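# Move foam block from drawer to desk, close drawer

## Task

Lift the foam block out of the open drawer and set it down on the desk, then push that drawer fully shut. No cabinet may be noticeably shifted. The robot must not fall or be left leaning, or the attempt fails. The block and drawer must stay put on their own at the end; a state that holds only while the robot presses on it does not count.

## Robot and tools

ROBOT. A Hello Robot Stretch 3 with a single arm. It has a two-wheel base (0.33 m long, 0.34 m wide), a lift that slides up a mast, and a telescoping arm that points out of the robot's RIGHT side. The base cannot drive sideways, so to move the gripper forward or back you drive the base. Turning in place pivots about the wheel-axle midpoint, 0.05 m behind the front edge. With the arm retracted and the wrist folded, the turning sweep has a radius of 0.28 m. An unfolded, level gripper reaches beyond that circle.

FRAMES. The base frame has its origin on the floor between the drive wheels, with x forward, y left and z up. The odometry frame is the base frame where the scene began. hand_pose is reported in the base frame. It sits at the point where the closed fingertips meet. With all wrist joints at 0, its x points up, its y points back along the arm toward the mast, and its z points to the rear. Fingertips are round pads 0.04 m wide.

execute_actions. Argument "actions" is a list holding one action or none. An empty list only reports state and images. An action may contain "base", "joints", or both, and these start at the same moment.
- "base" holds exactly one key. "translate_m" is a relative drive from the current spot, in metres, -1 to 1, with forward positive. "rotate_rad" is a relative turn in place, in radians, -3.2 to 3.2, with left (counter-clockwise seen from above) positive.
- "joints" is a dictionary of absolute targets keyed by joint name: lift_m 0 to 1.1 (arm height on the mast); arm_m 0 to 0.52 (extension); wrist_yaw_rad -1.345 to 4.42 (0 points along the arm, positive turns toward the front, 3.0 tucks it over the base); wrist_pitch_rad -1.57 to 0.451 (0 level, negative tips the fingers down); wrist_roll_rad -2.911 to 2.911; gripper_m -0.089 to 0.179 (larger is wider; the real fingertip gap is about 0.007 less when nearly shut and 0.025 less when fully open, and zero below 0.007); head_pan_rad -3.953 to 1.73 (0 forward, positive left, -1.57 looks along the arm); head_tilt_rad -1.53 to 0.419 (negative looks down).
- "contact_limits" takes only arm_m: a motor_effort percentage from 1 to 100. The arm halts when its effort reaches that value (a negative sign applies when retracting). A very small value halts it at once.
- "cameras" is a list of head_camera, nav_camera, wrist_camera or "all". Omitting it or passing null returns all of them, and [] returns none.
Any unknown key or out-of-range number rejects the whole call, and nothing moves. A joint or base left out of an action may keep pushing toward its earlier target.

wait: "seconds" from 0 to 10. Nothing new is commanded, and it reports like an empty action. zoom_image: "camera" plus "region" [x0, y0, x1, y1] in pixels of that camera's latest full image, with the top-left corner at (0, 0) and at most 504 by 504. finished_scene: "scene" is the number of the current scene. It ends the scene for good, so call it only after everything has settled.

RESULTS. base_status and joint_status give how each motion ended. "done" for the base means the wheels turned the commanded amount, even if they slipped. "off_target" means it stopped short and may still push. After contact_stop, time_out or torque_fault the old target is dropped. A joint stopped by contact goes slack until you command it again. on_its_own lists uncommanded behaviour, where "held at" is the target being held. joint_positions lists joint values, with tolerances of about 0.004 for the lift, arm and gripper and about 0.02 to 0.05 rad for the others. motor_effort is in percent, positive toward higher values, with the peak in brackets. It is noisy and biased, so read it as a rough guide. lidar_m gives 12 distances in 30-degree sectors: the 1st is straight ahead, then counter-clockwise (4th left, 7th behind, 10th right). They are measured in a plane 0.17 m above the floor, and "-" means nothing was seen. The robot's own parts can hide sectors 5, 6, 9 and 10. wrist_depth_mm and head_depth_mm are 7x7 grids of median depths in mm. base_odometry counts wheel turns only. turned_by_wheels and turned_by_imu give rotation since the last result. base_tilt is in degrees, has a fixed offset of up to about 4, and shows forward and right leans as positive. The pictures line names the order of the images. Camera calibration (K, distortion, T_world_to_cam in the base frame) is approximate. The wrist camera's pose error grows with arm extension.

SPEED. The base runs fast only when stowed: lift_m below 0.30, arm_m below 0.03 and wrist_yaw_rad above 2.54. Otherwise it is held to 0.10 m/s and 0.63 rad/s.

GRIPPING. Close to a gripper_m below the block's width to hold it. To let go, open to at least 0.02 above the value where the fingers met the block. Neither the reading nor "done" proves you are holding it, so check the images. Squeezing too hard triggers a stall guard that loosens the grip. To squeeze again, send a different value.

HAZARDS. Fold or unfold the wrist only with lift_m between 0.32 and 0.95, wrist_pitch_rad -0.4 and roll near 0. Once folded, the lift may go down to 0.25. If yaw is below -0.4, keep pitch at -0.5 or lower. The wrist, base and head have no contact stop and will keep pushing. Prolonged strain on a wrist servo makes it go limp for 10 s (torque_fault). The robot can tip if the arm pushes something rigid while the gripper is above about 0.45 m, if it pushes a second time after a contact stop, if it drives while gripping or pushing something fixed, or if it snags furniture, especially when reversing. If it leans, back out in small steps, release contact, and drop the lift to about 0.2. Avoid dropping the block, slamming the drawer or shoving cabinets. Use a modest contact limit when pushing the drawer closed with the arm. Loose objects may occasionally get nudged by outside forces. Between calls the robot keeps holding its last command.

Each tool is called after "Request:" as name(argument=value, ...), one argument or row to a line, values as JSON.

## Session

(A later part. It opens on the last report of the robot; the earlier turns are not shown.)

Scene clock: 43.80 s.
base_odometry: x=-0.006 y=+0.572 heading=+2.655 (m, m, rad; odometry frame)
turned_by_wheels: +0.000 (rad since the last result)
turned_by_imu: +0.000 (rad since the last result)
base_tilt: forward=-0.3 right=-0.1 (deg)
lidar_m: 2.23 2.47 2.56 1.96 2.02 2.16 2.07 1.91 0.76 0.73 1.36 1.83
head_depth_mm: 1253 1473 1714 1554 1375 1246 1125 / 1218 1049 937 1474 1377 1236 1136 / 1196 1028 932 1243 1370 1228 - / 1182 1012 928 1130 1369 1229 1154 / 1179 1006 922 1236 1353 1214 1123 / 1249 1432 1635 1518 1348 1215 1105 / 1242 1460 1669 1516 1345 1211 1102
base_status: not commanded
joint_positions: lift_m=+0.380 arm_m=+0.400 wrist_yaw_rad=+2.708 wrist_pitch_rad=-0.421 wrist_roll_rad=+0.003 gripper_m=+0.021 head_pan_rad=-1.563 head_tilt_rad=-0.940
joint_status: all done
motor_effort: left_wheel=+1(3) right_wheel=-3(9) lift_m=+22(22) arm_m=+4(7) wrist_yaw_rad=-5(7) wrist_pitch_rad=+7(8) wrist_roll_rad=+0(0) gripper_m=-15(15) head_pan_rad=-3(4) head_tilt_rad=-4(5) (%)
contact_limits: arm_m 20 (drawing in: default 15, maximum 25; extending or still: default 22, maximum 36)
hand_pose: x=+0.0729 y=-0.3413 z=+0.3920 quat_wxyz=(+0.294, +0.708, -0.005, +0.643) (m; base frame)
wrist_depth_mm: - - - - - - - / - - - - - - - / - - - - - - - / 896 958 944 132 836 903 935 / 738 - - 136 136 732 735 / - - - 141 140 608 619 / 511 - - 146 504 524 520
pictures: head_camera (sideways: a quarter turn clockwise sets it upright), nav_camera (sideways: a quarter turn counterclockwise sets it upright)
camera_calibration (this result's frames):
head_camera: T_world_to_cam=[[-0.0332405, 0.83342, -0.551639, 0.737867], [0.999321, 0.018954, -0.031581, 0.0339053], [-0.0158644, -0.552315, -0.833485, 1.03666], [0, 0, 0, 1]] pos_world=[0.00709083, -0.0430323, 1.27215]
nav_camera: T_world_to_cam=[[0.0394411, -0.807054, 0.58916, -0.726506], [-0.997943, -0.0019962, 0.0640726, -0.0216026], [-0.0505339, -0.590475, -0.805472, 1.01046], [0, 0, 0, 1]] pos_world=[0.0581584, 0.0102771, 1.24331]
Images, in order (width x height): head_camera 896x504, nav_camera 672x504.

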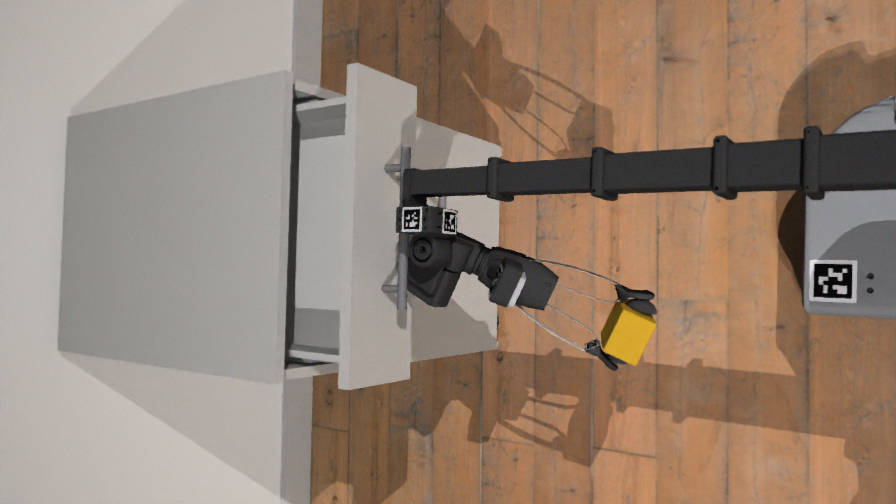

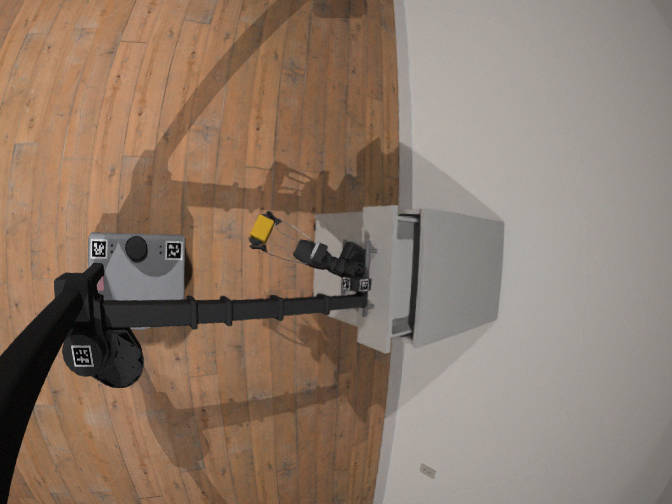

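Works. The motor's corner could meet the middle handle, so straighten the yaw.

Request:
execute_actions(
  actions=[
    {"joints":{"arm_m":0.515,"wrist_yaw_rad":3.0},"contact_limits":{"arm_m":14}},
  ],
  cameras=["head_camera","nav_camera"],
)

Scene clock: 46.20 s.
base_odometry: x=-0.006 y=+0.572 heading=+2.655 (m, m, rad; odometry frame)
turned_by_wheels: +0.000 (rad since the last result)
turned_by_imu: +0.000 (rad since the last result)
base_tilt: forward=-0.4 right=-0.1 (deg)
lidar_m: 2.23 2.46 2.55 1.96 2.02 2.16 2.06 1.92 0.77 0.74 1.36 1.83
head_depth_mm: 1250 1467 1711 1553 1384 1241 1128 / 1214 1049 975 1497 1377 1238 1137 / 1192 1019 947 1244 1362 1227 - / 1192 1014 946 1295 1338 1229 1154 / 1173 1005 976 1243 1336 1224 1124 / 1247 1427 1658 1508 1342 1215 1108 / 1247 1472 1675 1509 1340 1212 1101
base_status: not commanded
joint_positions: lift_m=+0.380 arm_m=+0.515 wrist_yaw_rad=+3.002 wrist_pitch_rad=-0.421 wrist_roll_rad=+0.003 gripper_m=+0.021 head_pan_rad=-1.563 head_tilt_rad=-0.940
joint_status: all done
motor_effort: left_wheel=-1(3) right_wheel=+0(6) lift_m=+22(22) arm_m=+3(9) wrist_yaw_rad=-1(5) wrist_pitch_rad=+7(7) wrist_roll_rad=+0(0) gripper_m=-15(15) head_pan_rad=-4(3) head_tilt_rad=-4(3) (%)
contact_limits: arm_m 14 (drawing in: default 15, maximum 25; extending or still: default 22, maximum 36)
hand_pose: x=+0.0099 y=-0.4379 z=+0.3920 quat_wxyz=(+0.196, +0.701, +0.099, +0.679) (m; base frame)
wrist_depth_mm: - - - - - - - / - - - - - - - / - - - - - - - / 898 908 - 132 819 911 937 / 722 721 - 136 136 719 718 / 609 607 594 140 139 609 622 / 531 524 521 146 508 529 524
pictures: head_camera (sideways: a quarter turn clockwise sets it upright), nav_camera (sideways: a quarter turn counterclockwise sets it upright)
camera_calibration (this result's frames):
head_camera: T_world_to_cam=[[-0.0332403, 0.83342, -0.551639, 0.737867], [0.999321, 0.0189538, -0.031581, 0.0339053], [-0.0158646, -0.552315, -0.833485, 1.03666], [0, 0, 0, 1]] pos_world=[0.00709082, -0.0430323, 1.27215]
nav_camera: T_world_to_cam=[[0.0394409, -0.807054, 0.58916, -0.726506], [-0.997943, -0.00199596, 0.0640726, -0.0216026], [-0.0505341, -0.590475, -0.805472, 1.01046], [0, 0, 0, 1]] pos_world=[0.0581584, 0.0102771, 1.24331]
Images, in order (width x height): head_camera 896x504, nav_camera 672x504.

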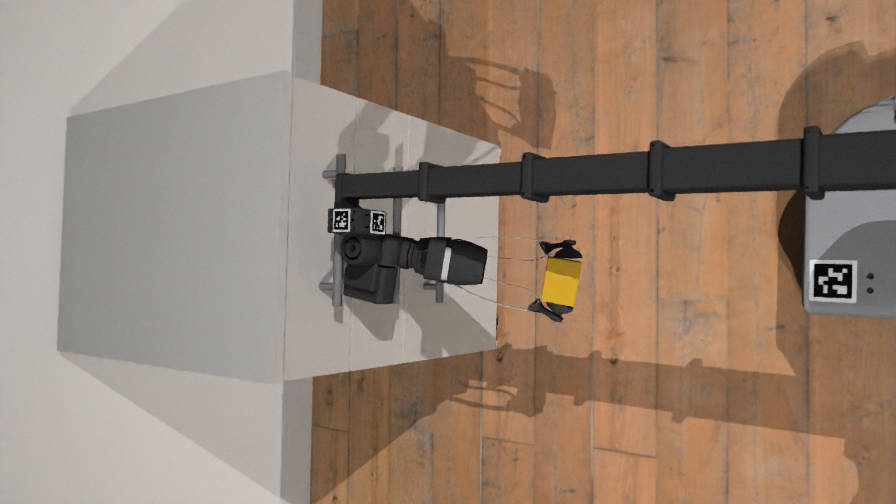

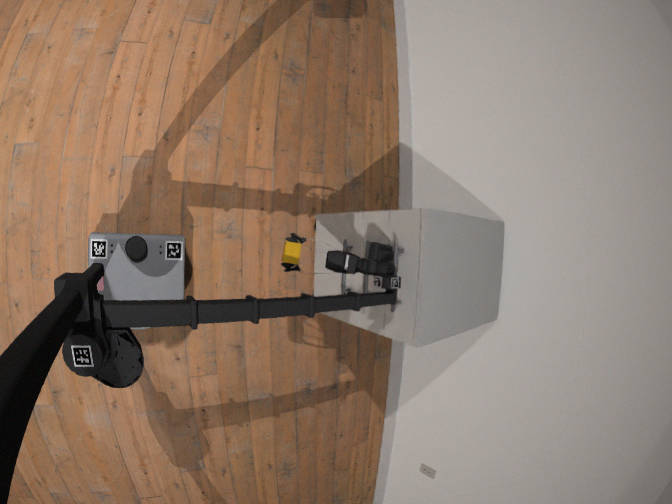

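Request:
execute_actions(
  actions=[
    {"joints":{"arm_m":0.01,"wrist_yaw_rad":2.7}},
  ],
  cameras=["head_camera"],
)

Request:
zoom_image(
  camera="head_camera",
  region=[250,50,520,400],
)

Request:
execute_actions(
  actions=[
    {"joints":{"lift_m":0.29}},
  ],
  cameras=[],
)

Request:
execute_actions(
  actions=[
    {"base":{"translate_m":1.0},"joints":{"head_pan_rad":-2.4,"head_tilt_rad":-0.6}},
  ],
  cameras=["head_camera"],
)

Request:
execute_actions(
  actions=[
    {"base":{"translate_m":0.3},"joints":{"lift_m":0.7,"head_pan_rad":0,"head_tilt_rad":-0.8}},
  ],
  cameras=["head_camera"],
)

Scene clock: 51.70 s.
base_odometry: x=-0.006 y=+0.572 heading=+2.655 (m, m, rad; odometry frame)
turned_by_wheels: +0.000 (rad since the last result)
turned_by_imu: +0.000 (rad since the last result)
base_tilt: forward=-0.3 right=-0.1 (deg)
lidar_m: 2.22 2.46 2.55 1.95 2.02 2.16 2.07 1.91 0.77 0.74 1.36 1.83
head_depth_mm: 1249 1472 1711 1564 1379 1248 1133 / 1219 1056 978 1506 1373 1237 1134 / 1201 1021 961 1242 1370 1247 - / 1181 1015 954 1248 1360 1243 - / 1177 1006 976 1245 1359 1238 1126 / 1242 1436 1662 1518 1346 1213 1108 / 1240 1472 1664 1511 1342 1214 1104
base_status: not commanded
joint_positions: lift_m=+0.380 arm_m=+0.010 wrist_yaw_rad=+2.702 wrist_pitch_rad=-0.421 wrist_roll_rad=+0.003 gripper_m=+0.021 head_pan_rad=-1.563 head_tilt_rad=-0.940
joint_status: all done
motor_effort: left_wheel=-1(1) right_wheel=+1(1) lift_m=+22(22) arm_m=-2(3) wrist_yaw_rad=-1(2) wrist_pitch_rad=+7(7) wrist_roll_rad=+0(0) gripper_m=-15(15) head_pan_rad=-3(3) head_tilt_rad=-4(3) (%)
hand_pose: x=+0.0742 y=+0.0474 z=+0.3920 quat_wxyz=(+0.296, +0.708, -0.007, +0.642) (m; base frame)
wrist_depth_mm: - - - - - - - / - - - - - - - / - - - - - - - / - 912 927 133 809 888 892 / - 707 767 137 136 727 729 / 617 633 596 141 139 611 618 / 527 - 559 145 513 523 536
pictures: head_camera (sideways: a quarter turn clockwise sets it upright)
camera_calibration (this result's frames):
head_camera: T_world_to_cam=[[-0.0332405, 0.83342, -0.551639, 0.737867], [0.999321, 0.018954, -0.031581, 0.0339053], [-0.0158644, -0.552315, -0.833485, 1.03666], [0, 0, 0, 1]] pos_world=[0.00709083, -0.0430323, 1.27215]
Images, in order (width x height): head_camera 896x504.

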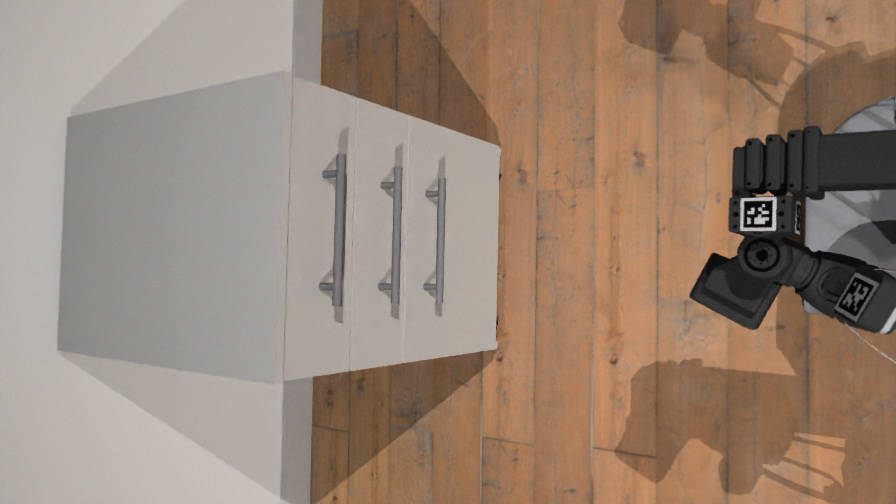

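Region (250, 50, 520, 400) of head_camera's 896x504 image, scaled by 1.440, with more detail than that image has; it fills the left 389 columns of this view, and the rest is white.

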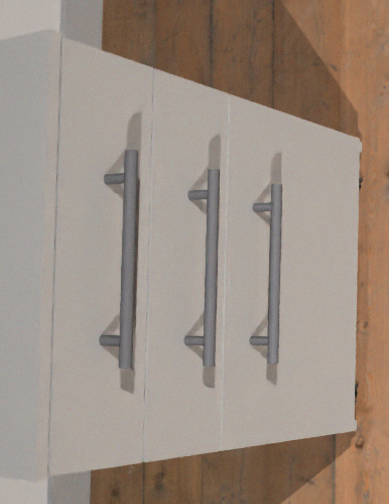

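Scene clock: 53.37 s.
base_odometry: x=-0.006 y=+0.572 heading=+2.655 (m, m, rad; odometry frame)
turned_by_wheels: +0.000 (rad since the last result)
turned_by_imu: +0.000 (rad since the last result)
base_tilt: forward=-0.3 right=-0.1 (deg)
lidar_m: 2.23 2.47 2.54 1.95 2.03 2.16 2.07 1.92 0.77 0.74 1.36 1.84
head_depth_mm: 1249 1471 1712 1563 1384 1245 1127 / 1218 1054 976 1500 1378 1237 1137 / 1195 1019 956 1245 1367 1237 - / 1187 1016 956 1250 1364 1247 - / 1175 1008 978 1252 1352 1232 1126 / 1245 1435 1665 1518 1348 1214 1101 / 1248 1468 1669 1513 1347 1215 1103
base_status: not commanded
joint_positions: lift_m=+0.290 arm_m=+0.010 wrist_yaw_rad=+2.702 wrist_pitch_rad=-0.421 wrist_roll_rad=+0.003 gripper_m=+0.021 head_pan_rad=-1.563 head_tilt_rad=-0.940
joint_status: all done
motor_effort: left_wheel=-1(1) right_wheel=+1(1) lift_m=+21(22) arm_m=-1(1) wrist_yaw_rad=-1(1) wrist_pitch_rad=+7(7) wrist_roll_rad=+0(0) gripper_m=-15(14) head_pan_rad=-2(3) head_tilt_rad=-4(6) (%)
hand_pose: x=+0.0742 y=+0.0474 z=+0.3021 quat_wxyz=(+0.296, +0.708, -0.007, +0.642) (m; base frame)
wrist_depth_mm: - - - - - - - / - - - - - - - / - 968 975 954 974 975 982 / - 727 758 132 672 737 732 / - 608 630 137 136 605 614 / 500 - - 140 139 505 503 / 455 - - 146 419 433 429
pictures: none
No camera images: the call's "cameras" was empty. Leave "cameras" out to get every camera's image.

Scene clock: 58.47 s.
base_odometry: x=-0.890 y=+1.040 heading=+2.654 (m, m, rad; odometry frame)
turned_by_wheels: +0.000 (rad since the last result)
turned_by_imu: +0.002 (rad since the last result)
base_tilt: forward=-0.3 right=-0.1 (deg)
lidar_m: 1.25 1.75 1.78 2.46 2.45 3.18 3.06 1.12 1.19 1.30 1.34 1.57
head_depth_mm: 2460 2926 2912 2193 1748 1456 1248 / 2156 2488 2713 2169 1741 1448 1239 / 1890 2140 1457 1585 1688 1434 1233 / 1694 1901 1430 1382 1582 1425 1227 / 1532 1706 1422 1499 1666 1425 1218 / 1399 1535 1534 1717 1693 1413 1218 / 1291 1404 1538 1690 1683 1408 1212
base_status: done
joint_positions: lift_m=+0.290 arm_m=+0.010 wrist_yaw_rad=+2.701 wrist_pitch_rad=-0.421 wrist_roll_rad=+0.003 gripper_m=+0.021 head_pan_rad=-2.393 head_tilt_rad=-0.605
joint_status: all done
motor_effort: left_wheel=-2(5) right_wheel=+1(8) lift_m=+20(20) arm_m=-1(1) wrist_yaw_rad=-1(0) wrist_pitch_rad=+7(7) wrist_roll_rad=+0(0) gripper_m=-15(15) head_pan_rad=-4(49) head_tilt_rad=+1(18) (%)
hand_pose: x=+0.0742 y=+0.0474 z=+0.3021 quat_wxyz=(+0.296, +0.708, -0.007, +0.642) (m; base frame)
wrist_depth_mm: - - - - - - - / - - - - - - - / - - 945 972 944 963 955 / - 737 746 132 691 734 754 / - 602 621 136 136 600 602 / 505 - - 141 139 505 510 / 459 - - 146 418 436 434
pictures: head_camera (sideways: a quarter turn clockwise sets it upright)
camera_calibration (this result's frames):
head_camera: T_world_to_cam=[[0.42571, 0.432616, -0.794742, 1.05186], [0.680766, -0.731728, -0.0336569, 0.0385654], [-0.596095, -0.526705, -0.606013, 0.744374], [0, 0, 0, 1]] pos_world=[-0.0303209, -0.0347642, 1.28835]
Images, in order (width x height): head_camera 896x504.

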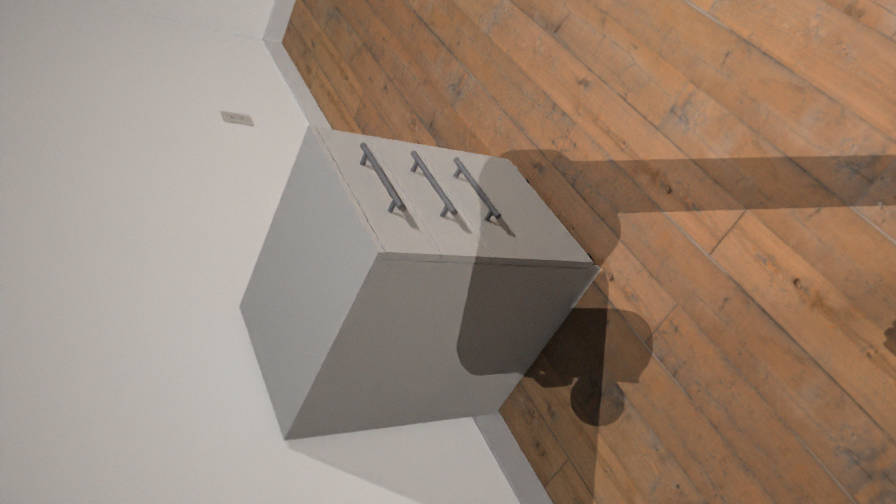

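Scene clock: 63.03 s.
base_odometry: x=-1.155 y=+1.180 heading=+2.654 (m, m, rad; odometry frame)
turned_by_wheels: +0.000 (rad since the last result)
turned_by_imu: +0.001 (rad since the last result)
base_tilt: forward=-0.3 right=-0.2 (deg)
lidar_m: 1.03 0.96 1.64 2.47 2.44 2.77 3.36 1.36 1.35 1.29 1.34 1.35
head_depth_mm: 1241 1197 939 1642 1503 1311 1161 / 1240 1186 934 1629 1495 1306 1155 / 1233 1172 925 1627 1491 1297 1153 / 1234 1157 923 1618 1471 1295 1151 / 1228 1150 913 1611 1472 1288 1144 / 1224 1133 905 813 1439 1275 1139 / 1218 1127 902 808 1456 1272 1131
base_status: done
joint_positions: lift_m=+0.700 arm_m=+0.010 wrist_yaw_rad=+2.701 wrist_pitch_rad=-0.421 wrist_roll_rad=+0.003 gripper_m=+0.021 head_pan_rad=-0.007 head_tilt_rad=-0.790
joint_status: all done
motor_effort: left_wheel=-1(5) right_wheel=+1(9) lift_m=+27(28) arm_m=-2(1) wrist_yaw_rad=+0(0) wrist_pitch_rad=+7(7) wrist_roll_rad=+0(0) gripper_m=-15(16) head_pan_rad=+4(50) head_tilt_rad=-3(17) (%)
hand_pose: x=+0.0742 y=+0.0474 z=+0.7118 quat_wxyz=(+0.296, +0.708, -0.007, +0.642) (m; base frame)
wrist_depth_mm: - - - - - - 663 / - - - - - - - / - - - - - - - / - - - 133 - - - / - - - 137 136 - - / 983 - 958 141 139 990 - / 874 - 847 146 847 845 870
pictures: head_camera (sideways: a quarter turn clockwise sets it upright)
camera_calibration (this result's frames):
head_camera: T_world_to_cam=[[-0.742287, -0.0219001, -0.669724, 0.896044], [0.000255226, 0.999456, -0.0329653, 0.0418082], [0.670082, -0.0246407, -0.741878, 0.913369], [0, 0, 0, 1]] pos_world=[0.0530794, 0.00034403, 1.27909]
Images, in order (width x height): head_camera 896x504.

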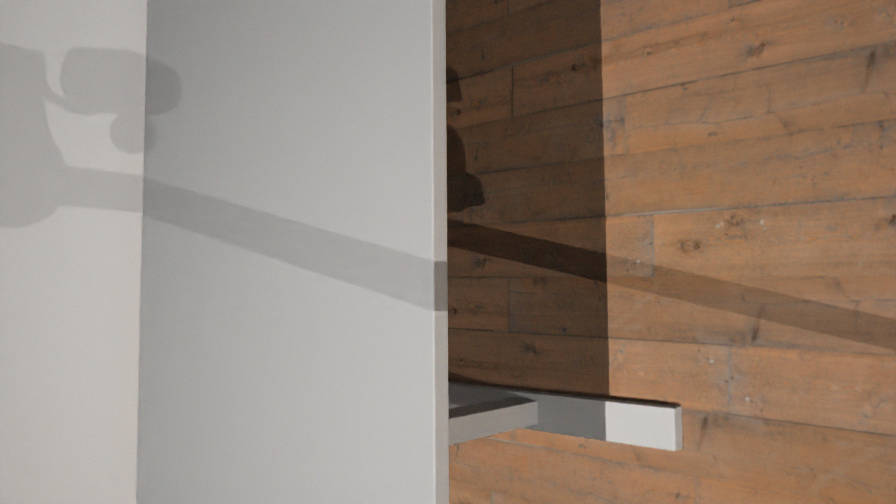

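Request:
execute_actions(
  actions=[
    {"base":{"translate_m":0.15},"joints":{"lift_m":0.92,"wrist_yaw_rad":0}},
  ],
  cameras=[],
)

Request:
execute_actions(
  actions=[
    {"base":{"rotate_rad":1.4},"joints":{"arm_m":0.47,"wrist_pitch_rad":-1.52,"head_pan_rad":-1.57}},
  ],
)

Scene clock: 66.13 s.
base_odometry: x=-1.288 y=+1.251 heading=+2.654 (m, m, rad; odometry frame)
turned_by_wheels: +0.000 (rad since the last result)
turned_by_imu: +0.000 (rad since the last result)
base_tilt: forward=-0.3 right=-0.1 (deg)
lidar_m: 1.24 0.81 1.58 2.47 2.46 2.78 3.51 1.48 1.34 1.29 1.24 1.30
head_depth_mm: 1104 1194 941 778 1447 1311 1161 / 1104 1181 931 772 1428 1310 1155 / 1099 1168 926 769 1431 1301 1153 / 1098 1162 920 765 1421 1295 1146 / 1088 1146 915 758 1414 1290 1140 / 1093 1138 906 753 1337 1279 1137 / 1089 1130 900 749 1370 1266 1131
base_status: done
joint_positions: lift_m=+0.920 arm_m=+0.010 wrist_yaw_rad=+0.002 wrist_pitch_rad=-0.421 wrist_roll_rad=+0.003 gripper_m=+0.021 head_pan_rad=-0.007 head_tilt_rad=-0.790
joint_status: all done
motor_effort: left_wheel=-1(4) right_wheel=+1(5) lift_m=+27(27) arm_m=-1(1) wrist_yaw_rad=-1(1) wrist_pitch_rad=+7(7) wrist_roll_rad=+0(0) gripper_m=-15(14) head_pan_rad=+5(5) head_tilt_rad=-4(4) (%)
hand_pose: x=-0.0211 y=-0.3792 z=+0.9318 quat_wxyz=(+0.691, +0.148, -0.692, -0.148) (m; base frame)
wrist_depth_mm: 995 - 991 970 955 945 951 / - - - - - - - / 751 868 - - - - - / 610 - - 133 - - - / - - - 136 136 - - / - - - 141 140 - - / - - - 146 - - -
pictures: none
No camera images: the call's "cameras" was empty. Leave "cameras" out to get every camera's image.

Scene clock: 70.70 s.
base_odometry: x=-1.288 y=+1.251 heading=-2.229 (m, m, rad; odometry frame)
turned_by_wheels: +1.400 (rad since the last result)
turned_by_imu: +1.400 (rad since the last result)
base_tilt: forward=-0.4 right=-0.1 (deg)
lidar_m: 1.59 2.38 2.41 3.50 1.49 1.44 1.29 1.29 1.24 1.24 0.81 1.50
head_depth_mm: 1168 - - 758 1503 1312 1159 / - 1140 935 773 1487 1302 1157 / - 1125 929 766 1453 1297 1153 / 1106 1193 733 747 1425 1292 1148 / 1104 1147 911 757 1415 1287 1143 / 1078 1136 906 754 1380 1275 1137 / 1061 1124 899 749 1270 1253 1133
base_status: done
joint_positions: lift_m=+0.920 arm_m=+0.470 wrist_yaw_rad=+0.000 wrist_pitch_rad=-1.514 wrist_roll_rad=+0.003 gripper_m=+0.021 head_pan_rad=-1.563 head_tilt_rad=-0.790
joint_status: all done
motor_effort: left_wheel=-1(5) right_wheel=+1(7) lift_m=+27(27) arm_m=+3(2) wrist_yaw_rad=+0(1) wrist_pitch_rad=-2(6) wrist_roll_rad=+0(0) gripper_m=-15(15) head_pan_rad=-3(49) head_tilt_rad=-3(4) (%)
hand_pose: x=-0.0216 y=-0.6052 z=+0.8013 quat_wxyz=(+0.513, +0.485, -0.514, -0.487) (m; base frame)
wrist_depth_mm: 244 238 235 232 227 225 221 / 248 245 241 236 232 231 226 / 256 251 246 240 239 235 231 / 262 258 252 133 240 240 236 / 268 265 259 137 136 246 243 / 276 270 266 141 139 251 249 / 285 279 275 145 261 260 -
pictures: head_camera (sideways: a quarter turn clockwise sets it upright), nav_camera (sideways: a quarter turn counterclockwise sets it upright), wrist_camera
camera_calibration (this result's frames):
head_camera: T_world_to_cam=[[-0.0327335, 0.741969, -0.669635, 0.8916], [0.999354, 0.0143377, -0.0329645, 0.0357126], [-0.0148576, -0.670281, -0.741959, 0.917652], [0, 0, 0, 1]] pos_world=[0.00712975, -0.0469666, 1.27908]
nav_camera: T_world_to_cam=[[0.0388885, -0.710307, 0.702817, -0.874598], [-0.998014, 0.00727001, 0.0625699, -0.0196582], [-0.0495533, -0.703854, -0.708614, 0.884499], [0, 0, 0, 1]] pos_world=[0.0582225, 0.00146873, 1.24268]
wrist_camera: T_world_to_cam=[[-0.997223, -0.0405153, -0.0624837, 0.0164296], [-0.0484327, 0.990211, 0.130907, 0.525818], [0.0565683, 0.13357, -0.989424, 1.04253], [0, 0, 0, 1]] pos_world=[-0.0171232, -0.659255, 0.963693]
Images, in order (width x height): head_camera 896x504, nav_camera 672x504, wrist_camera 644x364.

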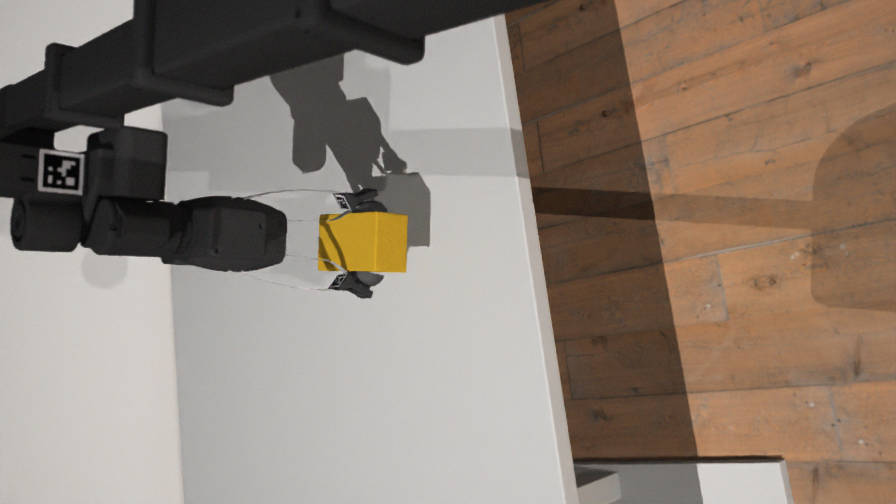

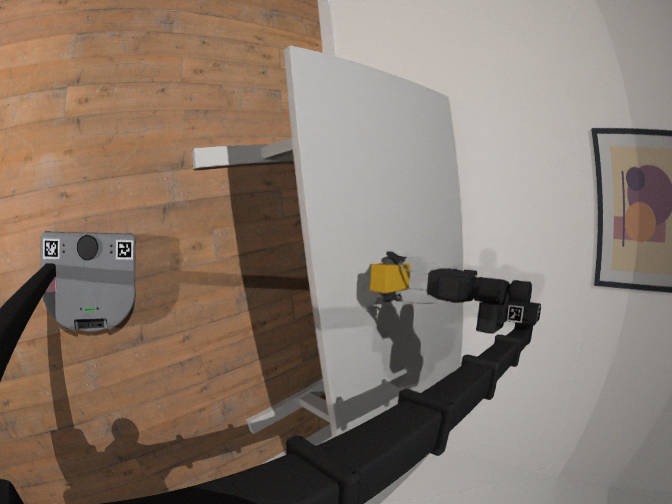

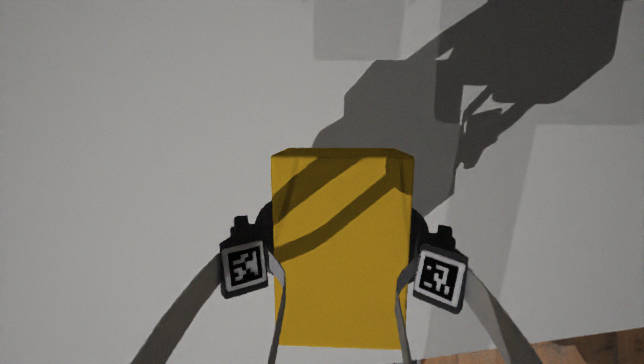

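Request:
execute_actions(
  actions=[
    {"joints":{"lift_m":0.857}},
  ],
  cameras=[],
)

Request:
execute_actions(
  actions=[
    {"joints":{"gripper_m":0.11}},
  ],
  cameras=[],
)

Request:
execute_actions(
  actions=[
    {"joints":{"lift_m":0.93}},
  ],
  cameras=[],
)

Request:
finished_scene(
  scene=1,
)

Scene clock: 72.50 s.
base_odometry: x=-1.288 y=+1.251 heading=-2.229 (m, m, rad; odometry frame)
turned_by_wheels: +0.000 (rad since the last result)
turned_by_imu: +0.000 (rad since the last result)
base_tilt: forward=-0.3 right=+0.0 (deg)
lidar_m: 1.58 2.38 2.40 3.51 1.49 1.44 1.29 1.30 1.24 1.25 0.81 1.51
head_depth_mm: 1185 1196 - - - 1290 1144 / 1149 - 902 773 1495 1303 1155 / 1115 - 926 766 1460 1298 1146 / 1114 1155 867 736 1432 1291 1150 / 1101 1150 912 759 1412 1285 1149 / 1086 1131 906 756 1375 1291 1136 / 1063 1123 900 747 1277 1262 1135
base_status: not commanded
joint_positions: lift_m=+0.857 arm_m=+0.470 wrist_yaw_rad=+0.000 wrist_pitch_rad=-1.514 wrist_roll_rad=+0.003 gripper_m=+0.021 head_pan_rad=-1.563 head_tilt_rad=-0.790
joint_status: all done
motor_effort: left_wheel=-1(2) right_wheel=+1(1) lift_m=+20(24) arm_m=+3(2) wrist_yaw_rad=+1(1) wrist_pitch_rad=-2(2) wrist_roll_rad=+0(0) gripper_m=-14(15) head_pan_rad=-3(3) head_tilt_rad=-3(5) (%)
hand_pose: x=-0.0216 y=-0.6051 z=+0.7387 quat_wxyz=(+0.513, +0.485, -0.514, -0.487) (m; base frame)
wrist_depth_mm: 179 178 175 172 169 166 164 / 184 180 179 176 173 170 167 / 189 187 183 178 176 174 171 / 193 191 187 132 178 178 175 / 198 196 192 137 137 183 179 / 204 202 197 141 140 186 184 / 210 206 205 146 193 192 188
pictures: none
No camera images: the call's "cameras" was empty. Leave "cameras" out to get every camera's image.

Scene clock: 73.90 s.
base_odometry: x=-1.288 y=+1.251 heading=-2.229 (m, m, rad; odometry frame)
turned_by_wheels: +0.000 (rad since the last result)
turned_by_imu: +0.000 (rad since the last result)
base_tilt: forward=-0.3 right=-0.1 (deg)
lidar_m: 1.59 2.38 2.40 3.52 1.49 1.44 1.29 1.29 1.24 1.25 0.81 1.50
head_depth_mm: 1184 1196 - - - 1279 1140 / 1148 - 902 772 1491 1307 1154 / 1119 - 926 768 1458 1297 1151 / 1117 1154 866 738 1428 1295 1146 / 1104 1145 915 757 1420 1287 1143 / 1083 1139 904 754 1372 1281 1139 / 1066 1124 902 748 1278 1257 1133
base_status: not commanded
joint_positions: lift_m=+0.857 arm_m=+0.470 wrist_yaw_rad=+0.000 wrist_pitch_rad=-1.514 wrist_roll_rad=+0.003 gripper_m=+0.110 head_pan_rad=-1.563 head_tilt_rad=-0.790
joint_status: all done
motor_effort: left_wheel=-2(1) right_wheel=+1(1) lift_m=+21(20) arm_m=+2(2) wrist_yaw_rad=+0(0) wrist_pitch_rad=-2(2) wrist_roll_rad=+0(0) gripper_m=+0(80) head_pan_rad=-3(3) head_tilt_rad=-4(4) (%)
hand_pose: x=-0.0216 y=-0.6051 z=+0.7387 quat_wxyz=(+0.513, +0.485, -0.514, -0.487) (m; base frame)
wrist_depth_mm: 181 176 174 171 170 166 163 / 185 180 178 176 172 170 167 / 189 186 182 179 176 174 171 / 195 191 186 138 178 177 175 / 199 196 190 142 161 181 180 / 205 201 197 145 145 185 184 / 210 206 201 149 194 193 188
pictures: none
No camera images: the call's "cameras" was empty. Leave "cameras" out to get every camera's image.

Scene clock: 75.40 s.
base_odometry: x=-1.288 y=+1.251 heading=-2.229 (m, m, rad; odometry frame)
turned_by_wheels: +0.000 (rad since the last result)
turned_by_imu: +0.000 (rad since the last result)
base_tilt: forward=-0.3 right=-0.1 (deg)
lidar_m: 1.59 2.38 2.40 3.49 1.49 1.44 1.29 1.29 1.24 1.24 0.81 1.50
head_depth_mm: 1164 - 913 760 1504 1318 1160 / - 1133 936 771 1487 1310 1154 / - 1163 929 767 1457 1298 1155 / 1106 1199 918 739 1431 1293 1142 / 1102 1146 915 758 1415 1287 1141 / 1083 1132 906 753 1383 1283 1135 / 1062 1126 900 749 1270 1264 1135
base_status: not commanded
joint_positions: lift_m=+0.930 arm_m=+0.470 wrist_yaw_rad=+0.000 wrist_pitch_rad=-1.514 wrist_roll_rad=+0.003 gripper_m=+0.110 head_pan_rad=-1.563 head_tilt_rad=-0.790
joint_status: all done
motor_effort: left_wheel=-1(1) right_wheel=+1(1) lift_m=+26(27) arm_m=+3(2) wrist_yaw_rad=+0(0) wrist_pitch_rad=-2(2) wrist_roll_rad=+0(0) gripper_m=+0(1) head_pan_rad=-3(3) head_tilt_rad=-4(4) (%)
hand_pose: x=-0.0216 y=-0.6051 z=+0.8114 quat_wxyz=(+0.513, +0.485, -0.514, -0.487) (m; base frame)
wrist_depth_mm: 255 248 243 240 238 235 230 / 257 254 251 247 243 239 234 / 267 260 256 250 250 245 240 / 271 268 263 213 251 249 247 / 279 274 267 220 258 254 250 / 287 283 278 272 269 259 258 / 296 289 284 281 272 - -
pictures: none
No camera images: the call's "cameras" was empty. Leave "cameras" out to get every camera's image.

The scene is finished: the task was done.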